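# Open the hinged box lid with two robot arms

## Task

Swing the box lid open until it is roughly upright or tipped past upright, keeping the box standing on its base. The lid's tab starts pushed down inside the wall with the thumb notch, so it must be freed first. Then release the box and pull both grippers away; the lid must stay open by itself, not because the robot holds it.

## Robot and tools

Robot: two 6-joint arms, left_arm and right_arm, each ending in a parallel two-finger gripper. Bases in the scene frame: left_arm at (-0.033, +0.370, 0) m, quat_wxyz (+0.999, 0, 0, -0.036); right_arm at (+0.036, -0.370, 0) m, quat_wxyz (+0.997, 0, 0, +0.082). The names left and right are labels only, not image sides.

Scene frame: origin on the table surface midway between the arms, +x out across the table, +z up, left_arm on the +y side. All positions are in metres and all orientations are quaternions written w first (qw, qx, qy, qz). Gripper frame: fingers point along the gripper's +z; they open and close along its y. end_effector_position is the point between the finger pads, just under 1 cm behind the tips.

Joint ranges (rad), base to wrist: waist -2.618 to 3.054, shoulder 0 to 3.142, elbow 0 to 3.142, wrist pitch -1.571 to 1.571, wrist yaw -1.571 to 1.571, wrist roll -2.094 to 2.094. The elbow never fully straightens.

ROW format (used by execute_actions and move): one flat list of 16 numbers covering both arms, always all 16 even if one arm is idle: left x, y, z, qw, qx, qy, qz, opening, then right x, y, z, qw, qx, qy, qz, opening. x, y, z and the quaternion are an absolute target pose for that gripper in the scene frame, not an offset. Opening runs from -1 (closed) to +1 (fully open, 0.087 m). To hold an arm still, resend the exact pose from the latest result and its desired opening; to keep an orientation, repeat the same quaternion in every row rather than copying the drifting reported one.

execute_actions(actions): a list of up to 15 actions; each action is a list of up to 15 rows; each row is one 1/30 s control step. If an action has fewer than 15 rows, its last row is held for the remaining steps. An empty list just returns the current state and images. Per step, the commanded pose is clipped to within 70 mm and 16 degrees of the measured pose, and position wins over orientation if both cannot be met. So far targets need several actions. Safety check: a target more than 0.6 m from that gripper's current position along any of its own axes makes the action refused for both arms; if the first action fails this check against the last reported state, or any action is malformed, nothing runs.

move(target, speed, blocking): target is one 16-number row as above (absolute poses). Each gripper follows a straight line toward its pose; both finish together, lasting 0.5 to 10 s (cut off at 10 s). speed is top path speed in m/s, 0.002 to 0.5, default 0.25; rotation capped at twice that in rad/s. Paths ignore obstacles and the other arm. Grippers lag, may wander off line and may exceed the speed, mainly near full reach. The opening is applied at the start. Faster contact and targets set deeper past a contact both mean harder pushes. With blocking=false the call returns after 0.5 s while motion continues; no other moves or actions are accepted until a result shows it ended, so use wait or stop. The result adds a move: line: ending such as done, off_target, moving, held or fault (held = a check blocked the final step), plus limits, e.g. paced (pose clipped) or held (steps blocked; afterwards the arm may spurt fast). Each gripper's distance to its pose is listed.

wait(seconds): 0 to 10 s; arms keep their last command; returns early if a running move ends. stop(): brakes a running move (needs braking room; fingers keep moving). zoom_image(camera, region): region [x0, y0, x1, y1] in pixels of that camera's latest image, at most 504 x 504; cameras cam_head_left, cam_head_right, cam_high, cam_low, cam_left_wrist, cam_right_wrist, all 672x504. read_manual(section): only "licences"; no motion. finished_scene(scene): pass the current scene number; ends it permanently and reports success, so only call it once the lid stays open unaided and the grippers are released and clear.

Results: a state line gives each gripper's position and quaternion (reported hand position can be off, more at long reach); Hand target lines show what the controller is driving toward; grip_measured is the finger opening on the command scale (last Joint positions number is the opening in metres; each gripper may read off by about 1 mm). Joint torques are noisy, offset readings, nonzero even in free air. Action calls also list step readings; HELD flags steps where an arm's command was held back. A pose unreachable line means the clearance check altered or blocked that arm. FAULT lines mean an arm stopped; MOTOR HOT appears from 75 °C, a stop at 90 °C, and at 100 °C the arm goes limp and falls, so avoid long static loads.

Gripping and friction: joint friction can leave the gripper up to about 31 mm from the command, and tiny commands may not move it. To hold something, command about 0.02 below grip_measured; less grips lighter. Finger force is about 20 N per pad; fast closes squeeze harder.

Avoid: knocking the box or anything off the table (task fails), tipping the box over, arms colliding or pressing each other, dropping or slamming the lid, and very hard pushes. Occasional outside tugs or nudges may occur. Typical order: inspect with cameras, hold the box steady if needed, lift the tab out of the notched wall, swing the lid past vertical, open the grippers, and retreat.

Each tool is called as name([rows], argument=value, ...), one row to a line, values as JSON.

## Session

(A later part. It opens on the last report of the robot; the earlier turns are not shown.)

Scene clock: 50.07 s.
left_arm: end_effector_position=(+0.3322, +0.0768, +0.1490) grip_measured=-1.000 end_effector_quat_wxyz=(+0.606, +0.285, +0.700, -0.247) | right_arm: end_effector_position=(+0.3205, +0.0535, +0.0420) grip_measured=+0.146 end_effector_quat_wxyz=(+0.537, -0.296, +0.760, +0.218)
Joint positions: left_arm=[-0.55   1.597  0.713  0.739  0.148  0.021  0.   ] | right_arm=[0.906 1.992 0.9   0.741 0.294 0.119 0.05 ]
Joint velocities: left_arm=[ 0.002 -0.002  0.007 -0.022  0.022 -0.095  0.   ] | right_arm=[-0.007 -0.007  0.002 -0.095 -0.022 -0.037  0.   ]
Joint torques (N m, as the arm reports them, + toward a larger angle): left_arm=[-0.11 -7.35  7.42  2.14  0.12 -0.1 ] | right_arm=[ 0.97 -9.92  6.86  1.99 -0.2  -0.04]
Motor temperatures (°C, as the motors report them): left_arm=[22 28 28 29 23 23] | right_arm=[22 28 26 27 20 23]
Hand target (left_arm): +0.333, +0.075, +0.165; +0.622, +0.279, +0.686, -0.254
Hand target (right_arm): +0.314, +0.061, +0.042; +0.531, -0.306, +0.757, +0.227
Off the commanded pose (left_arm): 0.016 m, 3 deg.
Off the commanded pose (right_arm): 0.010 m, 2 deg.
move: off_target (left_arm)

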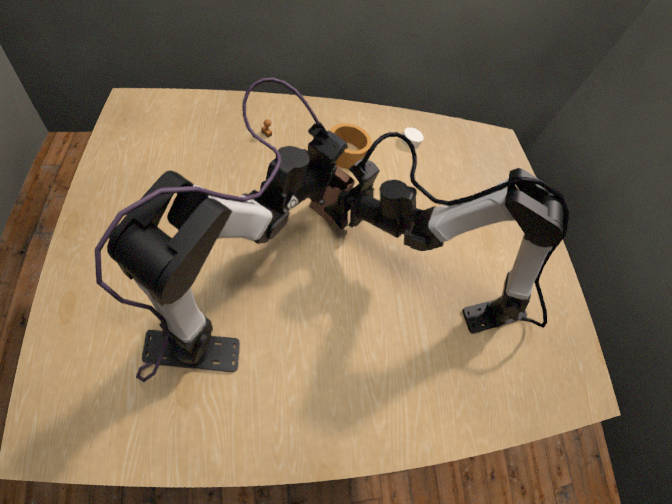

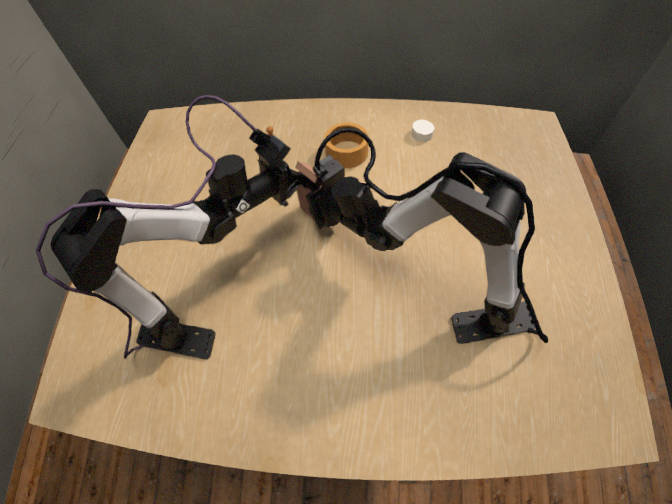

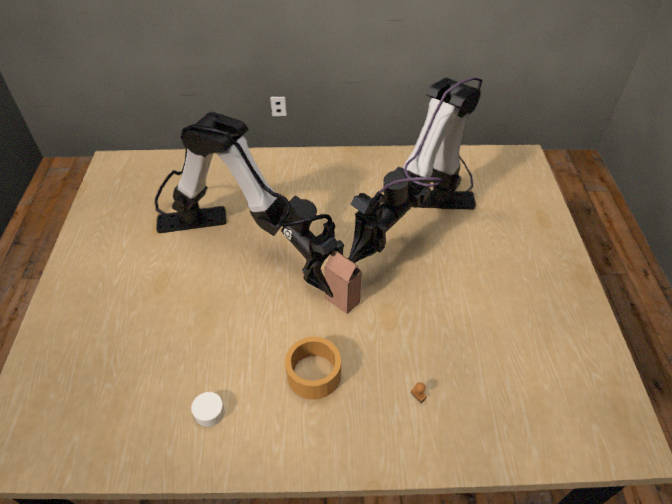

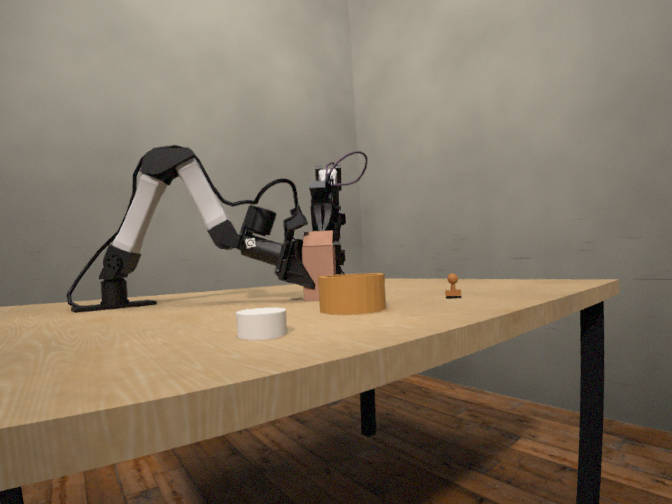

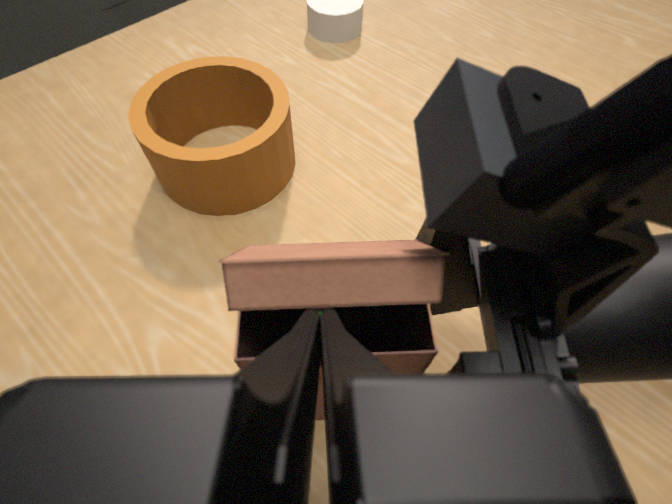

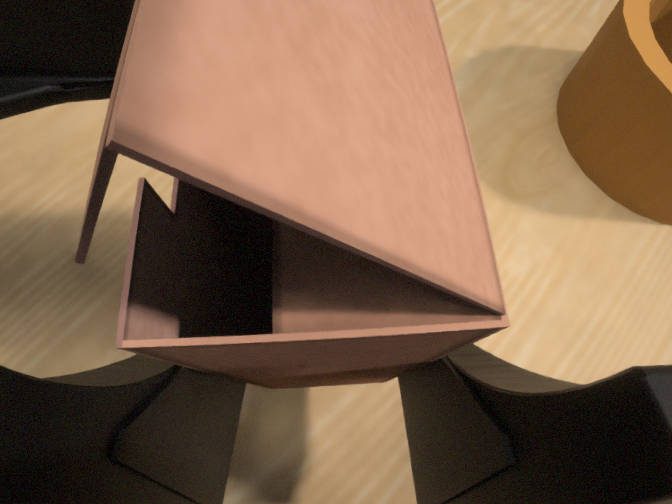

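move(target=[0.347,0.083,0.195,0.655,0.268,0.655,-0.268,-1,0.314,0.0615,0.0415,0.530,-0.306,0.757,0.227,0.04], speed=0.025)

Scene clock: 53.53 s.
left_arm: end_effector_position=(+0.3416, +0.0836, +0.1697) grip_measured=-1.000 end_effector_quat_wxyz=(+0.632, +0.277, +0.675, -0.261) | right_arm: end_effector_position=(+0.3183, +0.0551, +0.0419) grip_measured=+0.146 end_effector_quat_wxyz=(+0.535, -0.299, +0.759, +0.220)
Joint positions: left_arm=[-0.506  1.588  0.713  0.808  0.202  0.011  0.   ] | right_arm=[0.909 1.992 0.9   0.741 0.289 0.119 0.05 ]
Joint velocities: left_arm=[-0.002 -0.002 -0.012 -0.007 -0.066  0.022  0.   ] | right_arm=[-0.002 -0.012  0.002  0.022 -0.154 -0.037  0.   ]
Joint torques (N m, as the arm reports them, + toward a larger angle): left_arm=[ 0.77 -7.41  8.69  2.14  0.17 -0.1 ] | right_arm=[ 0.72 -9.83  6.96  1.98 -0.13 -0.02]
Motor temperatures (°C, as the motors report them): left_arm=[22 29 28 29 23 23] | right_arm=[22 28 26 27 20 23]
Hand target (left_arm): +0.346, +0.084, +0.195; +0.654, +0.269, +0.654, -0.267
Hand target (right_arm): +0.314, +0.061, +0.042; +0.530, -0.306, +0.757, +0.227
Off the commanded pose (left_arm): 0.026 m, 4 deg.
Off the commanded pose (right_arm): 0.008 m, 1 deg.
move: off_target (left_arm)

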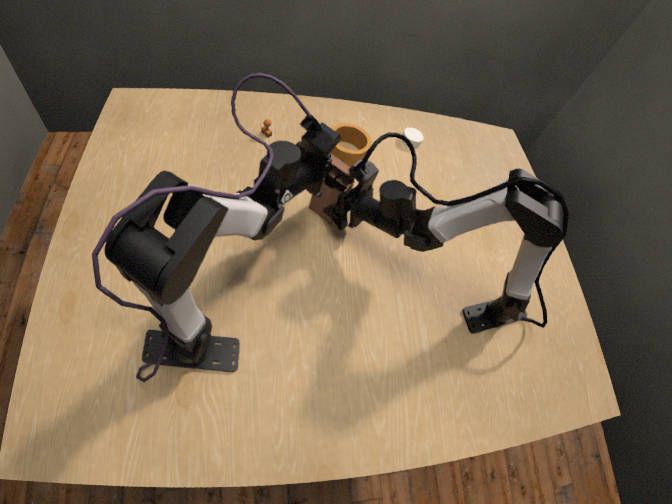

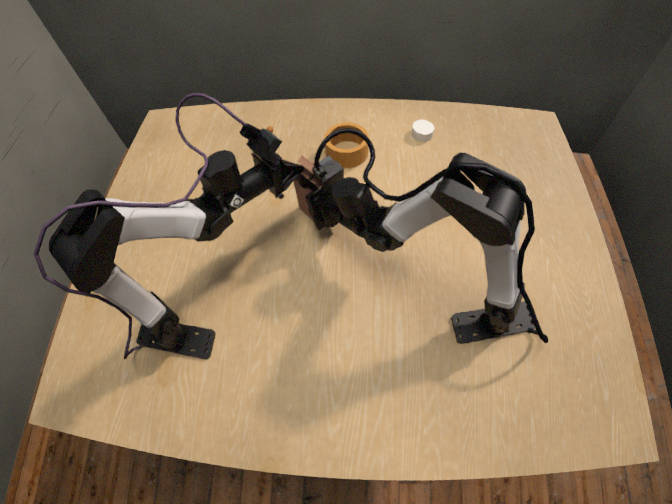

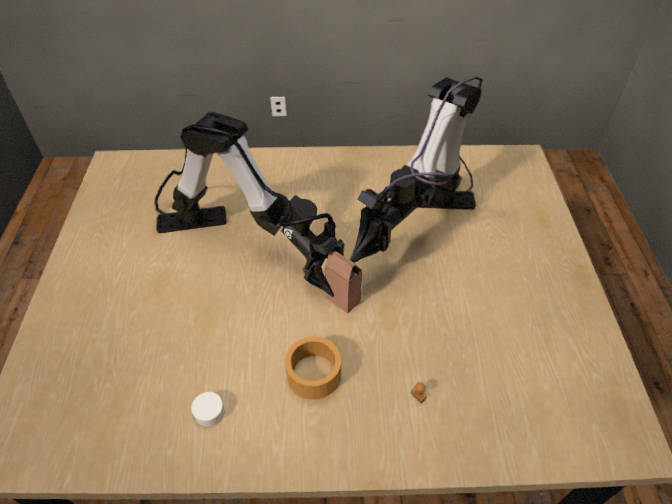

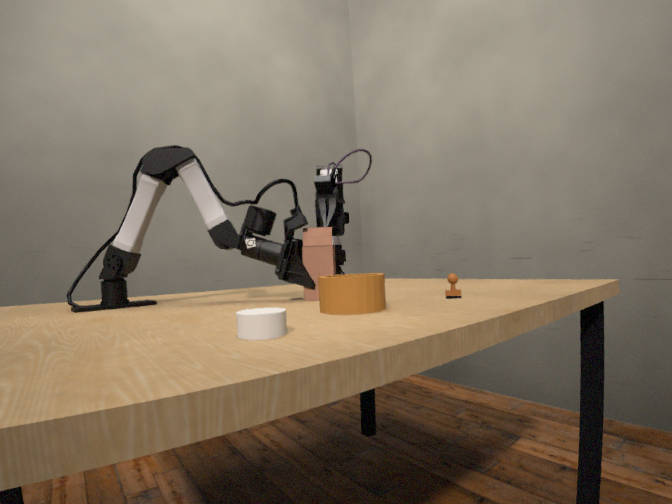

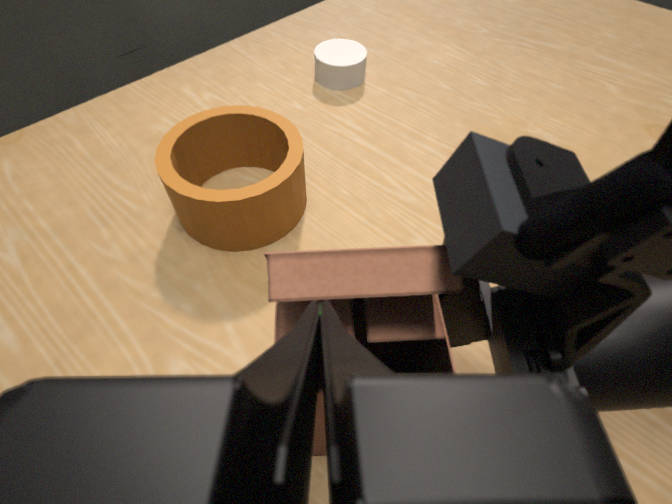

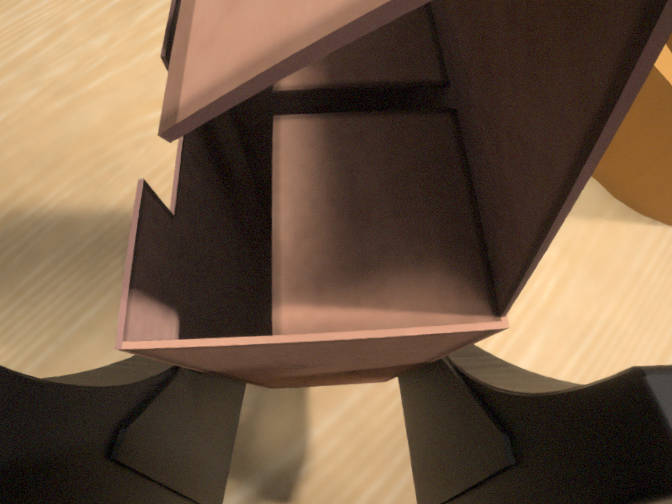

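move(target=[0.368,0.064,0.190,0.650,0.270,0.660,-0.265,-1,0.314,0.0615,0.0415,0.530,-0.306,0.757,0.227,0.04], speed=0.02)

Scene clock: 55.80 s.
left_arm: end_effector_position=(+0.3616, +0.0707, +0.1780) grip_measured=-1.000 end_effector_quat_wxyz=(+0.639, +0.275, +0.669, -0.262) | right_arm: end_effector_position=(+0.3183, +0.0551, +0.0419) grip_measured=+0.146 end_effector_quat_wxyz=(+0.535, -0.299, +0.759, +0.220)
Joint positions: left_arm=[-0.506  1.662  0.809  0.806  0.201  0.011  0.   ] | right_arm=[0.909 1.992 0.9   0.741 0.289 0.119 0.05 ]
Joint velocities: left_arm=[ 0.002 -0.012  0.002  0.022 -0.066  0.007  0.   ] | right_arm=[-0.002 -0.002 -0.017  0.022 -0.051 -0.11   0.001]
Joint torques (N m, as the arm reports them, + toward a larger angle): left_arm=[-0.58 -5.78  9.85  1.98 -0.02 -0.08] | right_arm=[ 0.73 -9.87  6.89  1.98 -0.12 -0.06]
Motor temperatures (°C, as the motors report them): left_arm=[22 29 28 29 23 23] | right_arm=[22 29 26 27 20 23]
Hand target (left_arm): +0.368, +0.065, +0.190; +0.650, +0.270, +0.660, -0.265
Hand target (right_arm): +0.314, +0.061, +0.042; +0.530, -0.306, +0.757, +0.227
Off the commanded pose (left_arm): 0.015 m, 2 deg.
Off the commanded pose (right_arm): 0.008 m, 1 deg.
move: off_target (left_arm)

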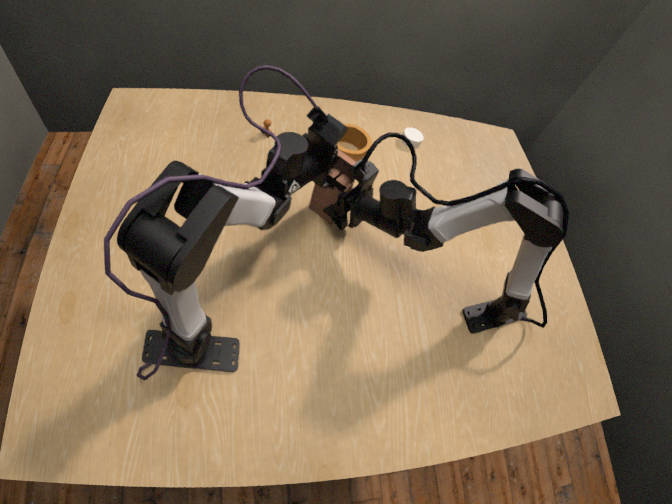

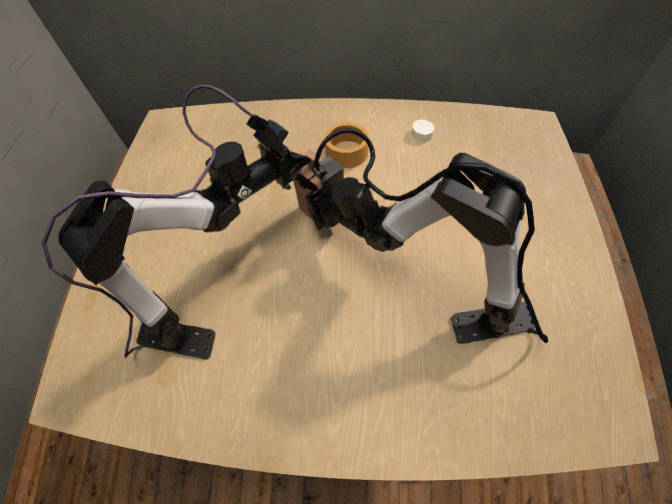

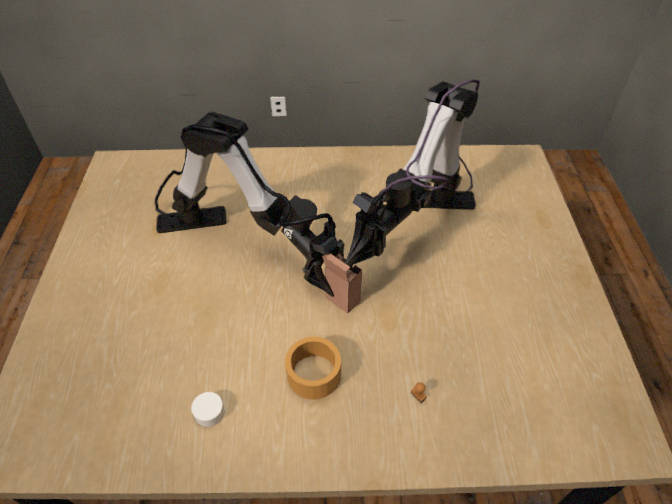

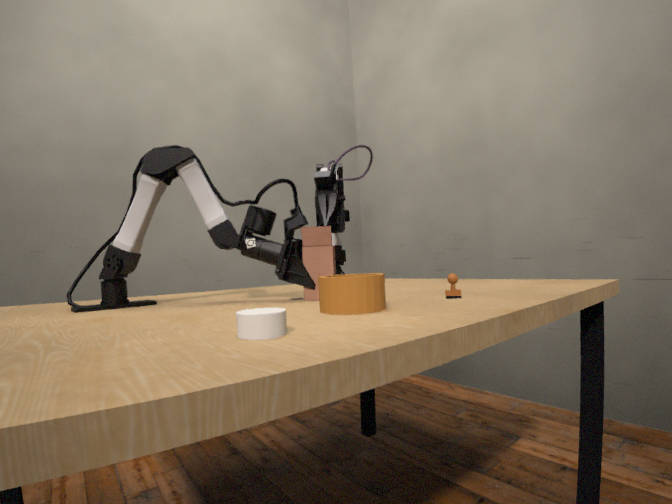

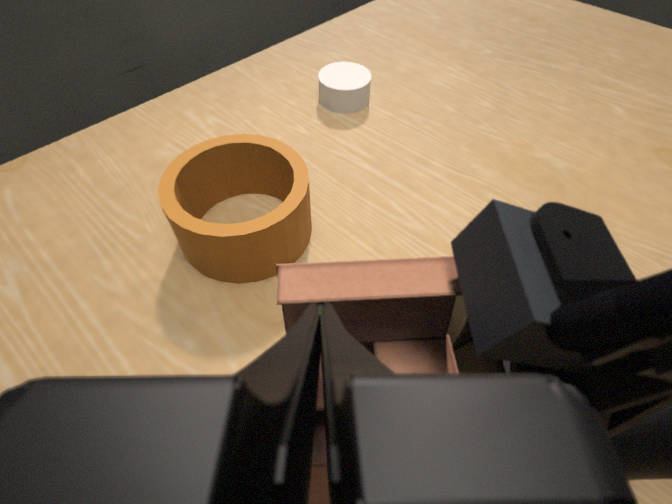

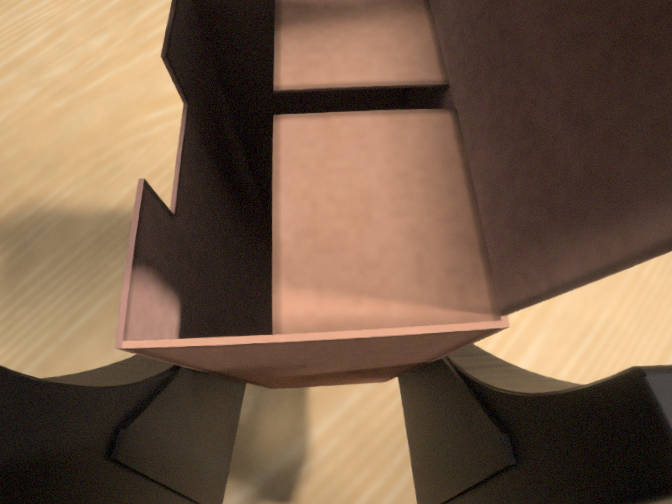

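Past vertical, it seems. A bit more, then retract.

move(target=[0.380,0.053,0.190,0.650,0.270,0.660,-0.265,-1,0.314,0.0615,0.0415,0.530,-0.306,0.757,0.227,0.04], speed=0.02)

move(target=[0.325,0.108,0.180,0.639,0.275,0.669,-0.262,-1,0.314,0.0615,0.0415,0.530,-0.306,0.757,0.227,0.04], speed=0.05)

move(target=[0.2,0.24,0.18,0.639,0.275,0.669,-0.262,-1,0.319,0.055,0.042,0.535,-0.299,0.759,0.220,1], speed=0.2)

Scene clock: 57.60 s.
left_arm: end_effector_position=(+0.3751, +0.0608, +0.1786) grip_measured=-1.000 end_effector_quat_wxyz=(+0.641, +0.274, +0.669, -0.260) | right_arm: end_effector_position=(+0.3183, +0.0551, +0.0419) grip_measured=+0.146 end_effector_quat_wxyz=(+0.535, -0.299, +0.759, +0.220)
Joint positions: left_arm=[-0.512  1.72   0.875  0.801  0.191  0.011  0.   ] | right_arm=[0.909 1.992 0.9   0.741 0.289 0.119 0.05 ]
Joint velocities: left_arm=[ 0.012  0.007 -0.002  0.022 -0.007 -0.022  0.   ] | right_arm=[-0.007  0.007  0.007  0.022  0.037 -0.081  0.   ]
Joint torques (N m, as the arm reports them, + toward a larger angle): left_arm=[-0.84 -6.34  9.89  1.96  0.01 -0.09] | right_arm=[ 0.68 -9.84  6.86  1.97 -0.13 -0.05]
Motor temperatures (°C, as the motors report them): left_arm=[22 29 28 29 23 23] | right_arm=[22 29 26 27 20 23]
Hand target (left_arm): +0.380, +0.054, +0.190; +0.650, +0.270, +0.659, -0.265
Hand target (right_arm): +0.314, +0.061, +0.042; +0.530, -0.306, +0.757, +0.227
Off the commanded pose (left_arm): 0.015 m, 2 deg.
Off the commanded pose (right_arm): 0.008 m, 1 deg.
move: off_target (left_arm)

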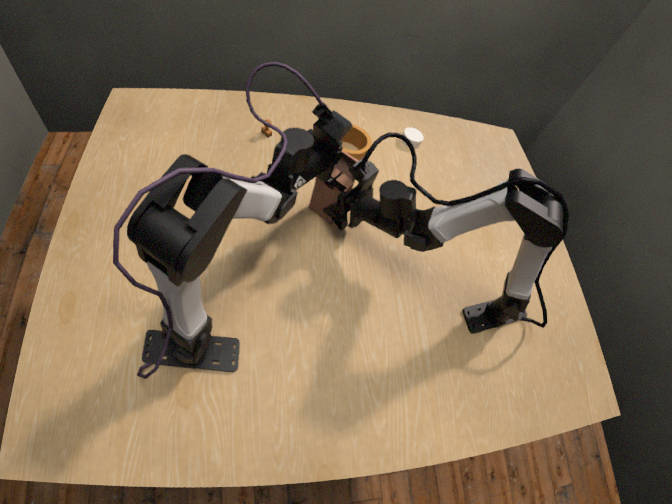

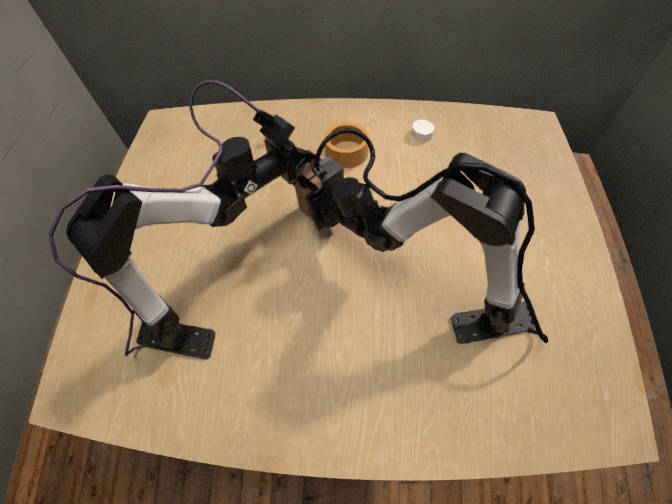

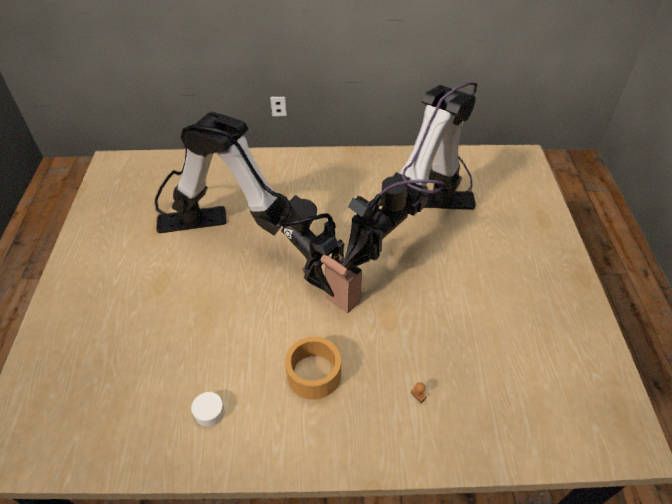

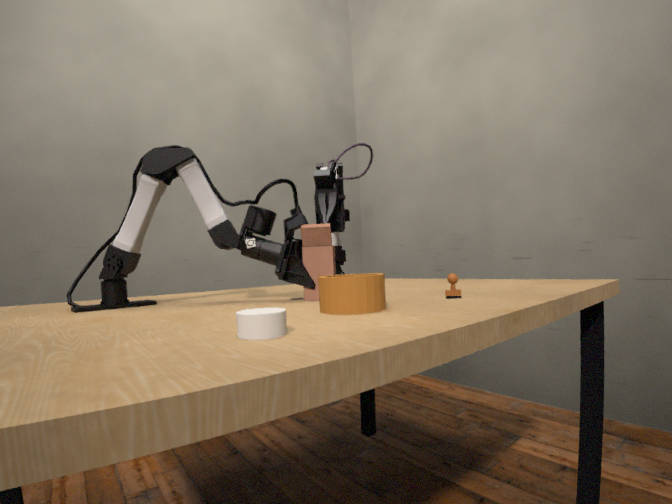

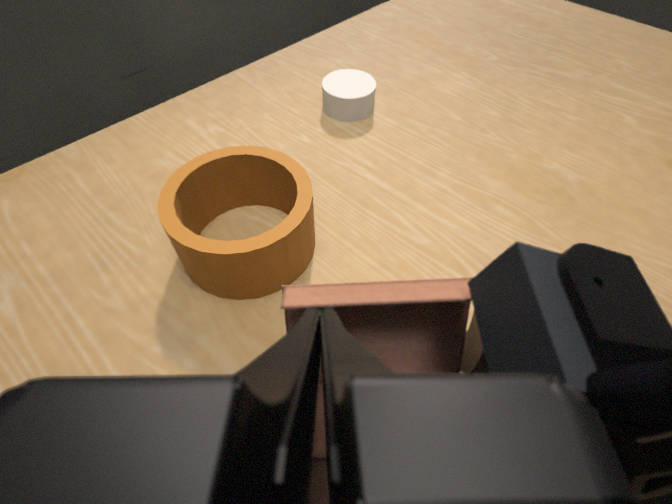

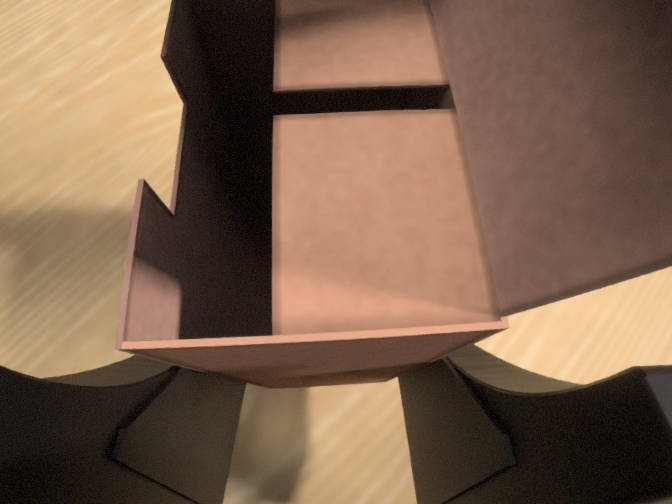

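Scene clock: 59.27 s.
left_arm: end_effector_position=(+0.3286, +0.1016, +0.1835) grip_measured=-1.000 end_effector_quat_wxyz=(+0.642, +0.274, +0.666, -0.263) | right_arm: end_effector_position=(+0.3183, +0.0551, +0.0419) grip_measured=+0.146 end_effector_quat_wxyz=(+0.535, -0.299, +0.759, +0.221)
Joint positions: left_arm=[-0.479  1.484  0.646  0.798  0.229  0.011  0.   ] | right_arm=[0.909 1.992 0.9   0.741 0.289 0.119 0.05 ]
Joint velocities: left_arm=[-0.002  0.007  0.002 -0.051  0.066  0.051  0.   ] | right_arm=[-0.007  0.002 -0.017  0.037  0.037  0.007 -0.   ]
Joint torques (N m, as the arm reports them, + toward a larger angle): left_arm=[ 0.76 -6.56  5.54  1.87  0.17 -0.02] | right_arm=[ 0.74 -9.89  6.95  2.   -0.15 -0.06]
Motor temperatures (°C, as the motors report them): left_arm=[22 29 28 29 23 23] | right_arm=[22 29 26 27 20 23]
Hand target (left_arm): +0.324, +0.107, +0.180; +0.639, +0.275, +0.669, -0.262
Hand target (right_arm): +0.314, +0.061, +0.042; +0.530, -0.306, +0.757, +0.227
Off the commanded pose (left_arm): 0.008 m, 0 deg.
Off the commanded pose (right_arm): 0.008 m, 1 deg.
move: done

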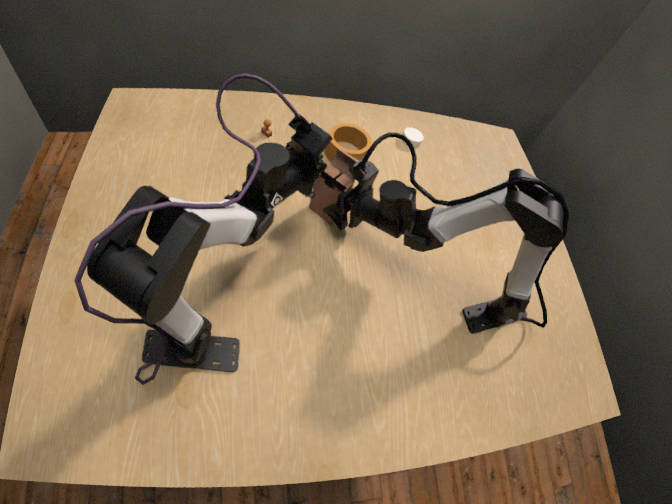

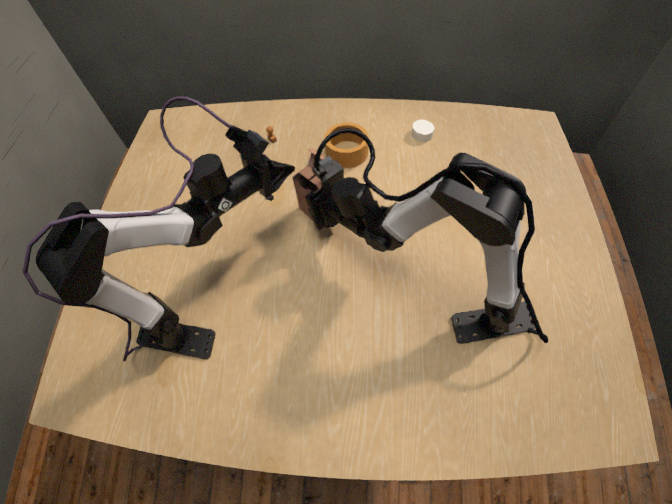

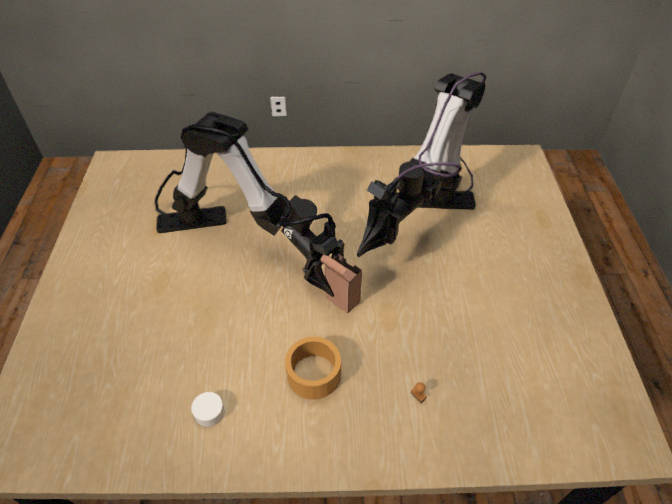

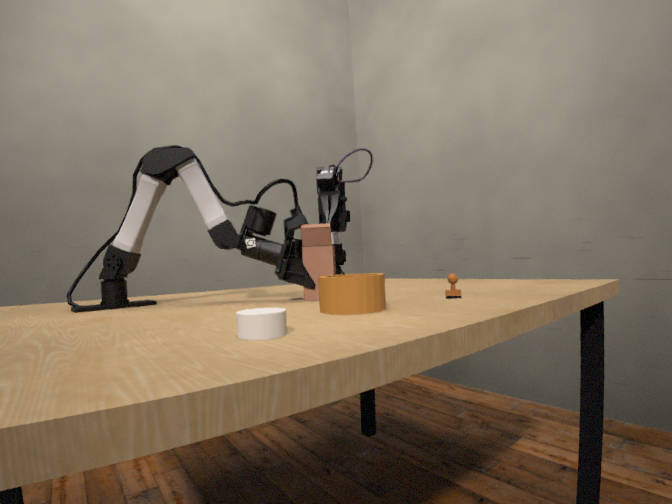

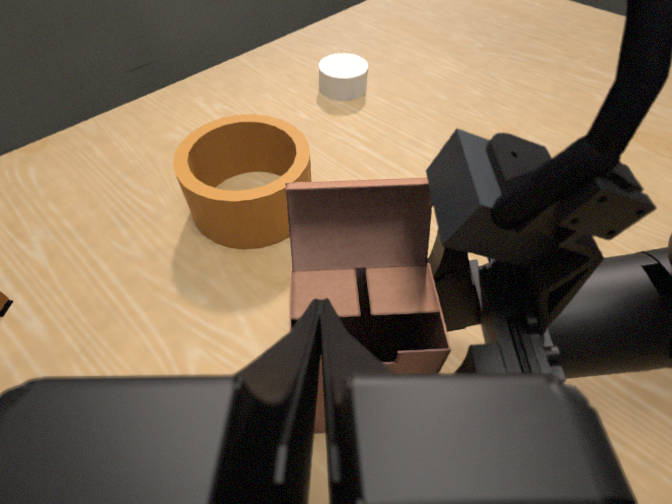

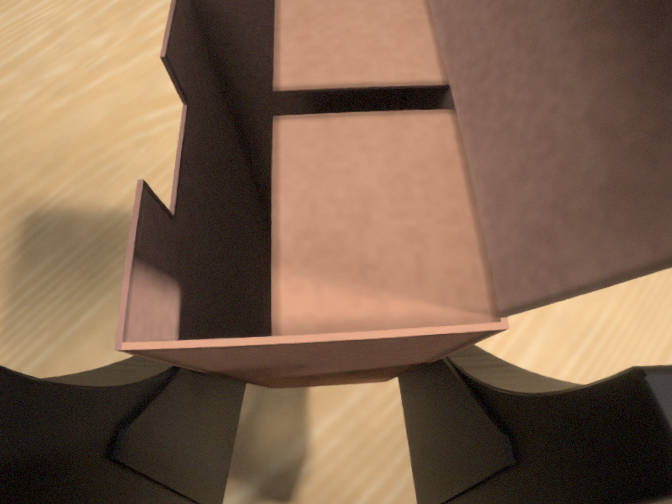

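Scene clock: 61.17 s.
left_arm: end_effector_position=(+0.1969, +0.2376, +0.1779) grip_measured=-1.000 end_effector_quat_wxyz=(+0.633, +0.272, +0.674, -0.265) | right_arm: end_effector_position=(+0.3183, +0.0551, +0.0419) grip_measured=+1.000 end_effector_quat_wxyz=(+0.535, -0.299, +0.759, +0.221)
Joint positions: left_arm=[-0.024  0.449  0.236  0.14   0.682  0.033  0.   ] | right_arm=[0.909 1.992 0.9   0.741 0.289 0.119 0.087]
Joint velocities: left_arm=[-0.002  0.002 -0.012 -0.081 -0.007  0.007  0.   ] | right_arm=[ 0.007 -0.017 -0.012 -0.007  0.066 -0.007  0.   ]
Joint torques (N m, as the arm reports them, + toward a larger angle): left_arm=[ 0.75 -0.29  8.17  1.76  0.2   0.02] | right_arm=[ -0.05 -10.28   5.95   2.07   0.01  -0.07]
Motor temperatures (°C, as the motors report them): left_arm=[22 29 28 29 23 23] | right_arm=[22 29 26 27 20 23]
Hand target (left_arm): +0.196, +0.239, +0.181; +0.639, +0.276, +0.669, -0.261
Hand target (right_arm): +0.319, +0.055, +0.042; +0.535, -0.299, +0.759, +0.220
Off the commanded pose (left_arm): 0.004 m, 1 deg.
Off the commanded pose (right_arm): 0.001 m, 0 deg.
move: done

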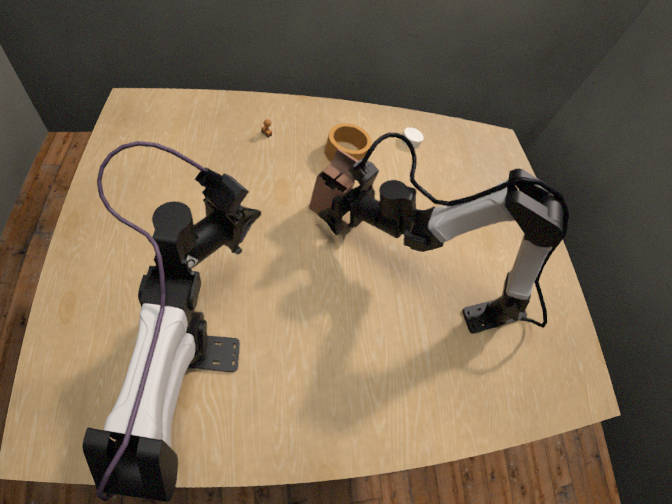

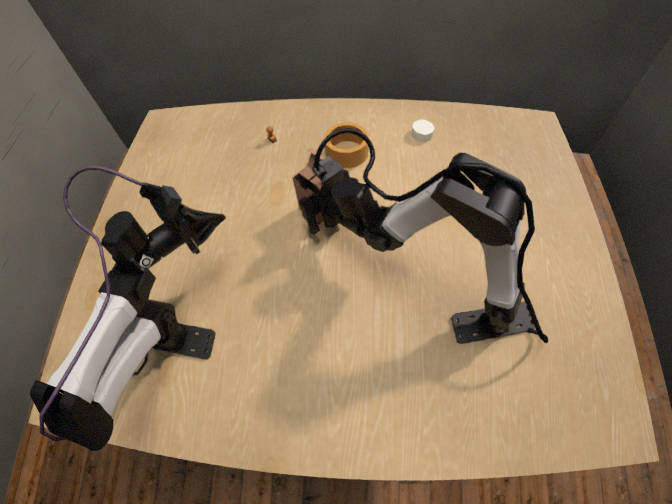

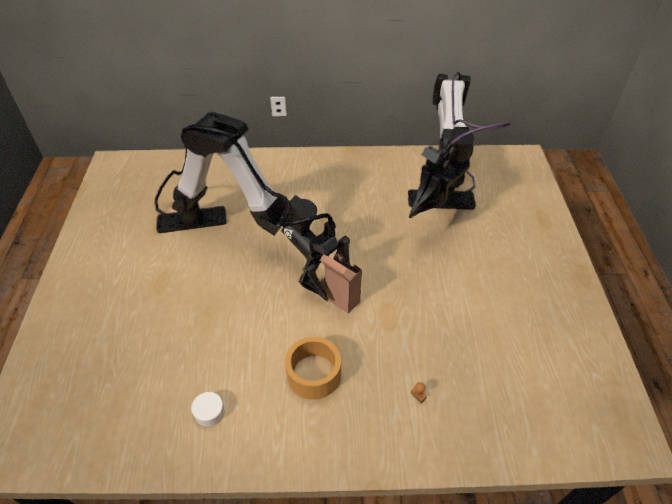

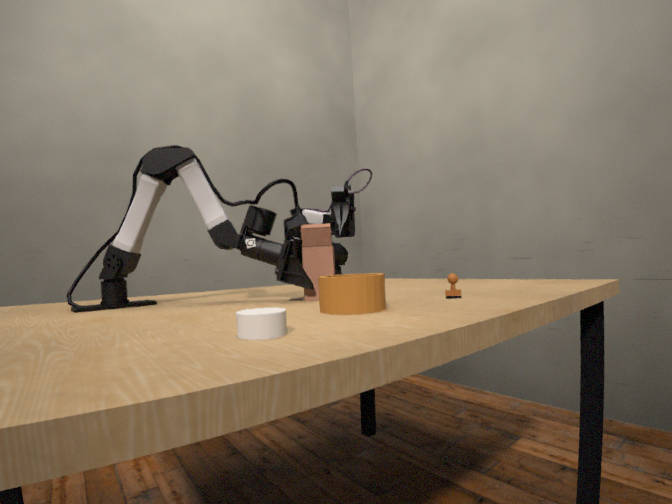

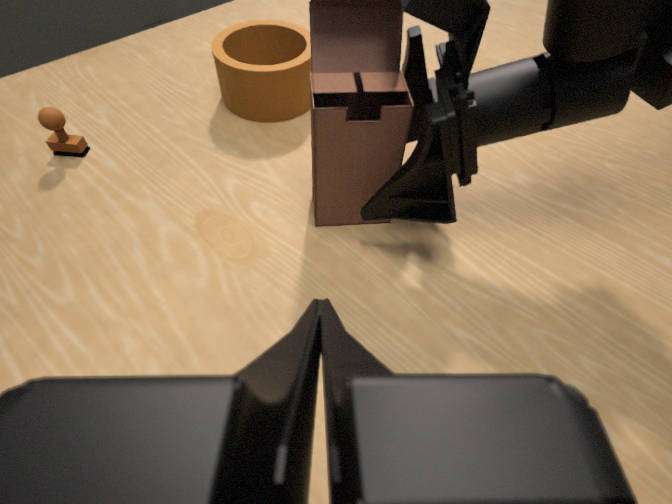

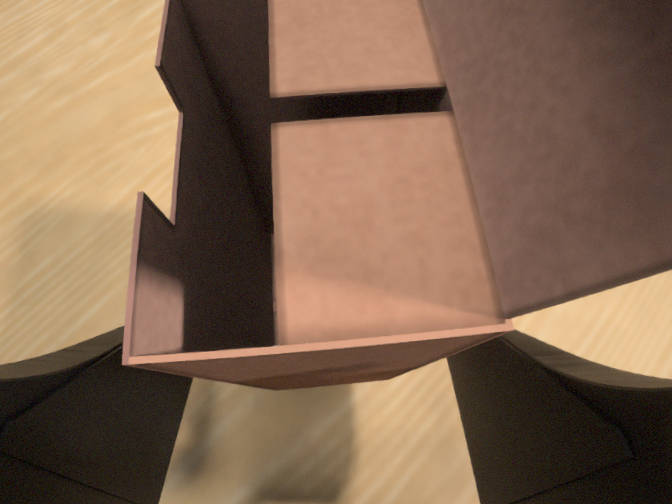

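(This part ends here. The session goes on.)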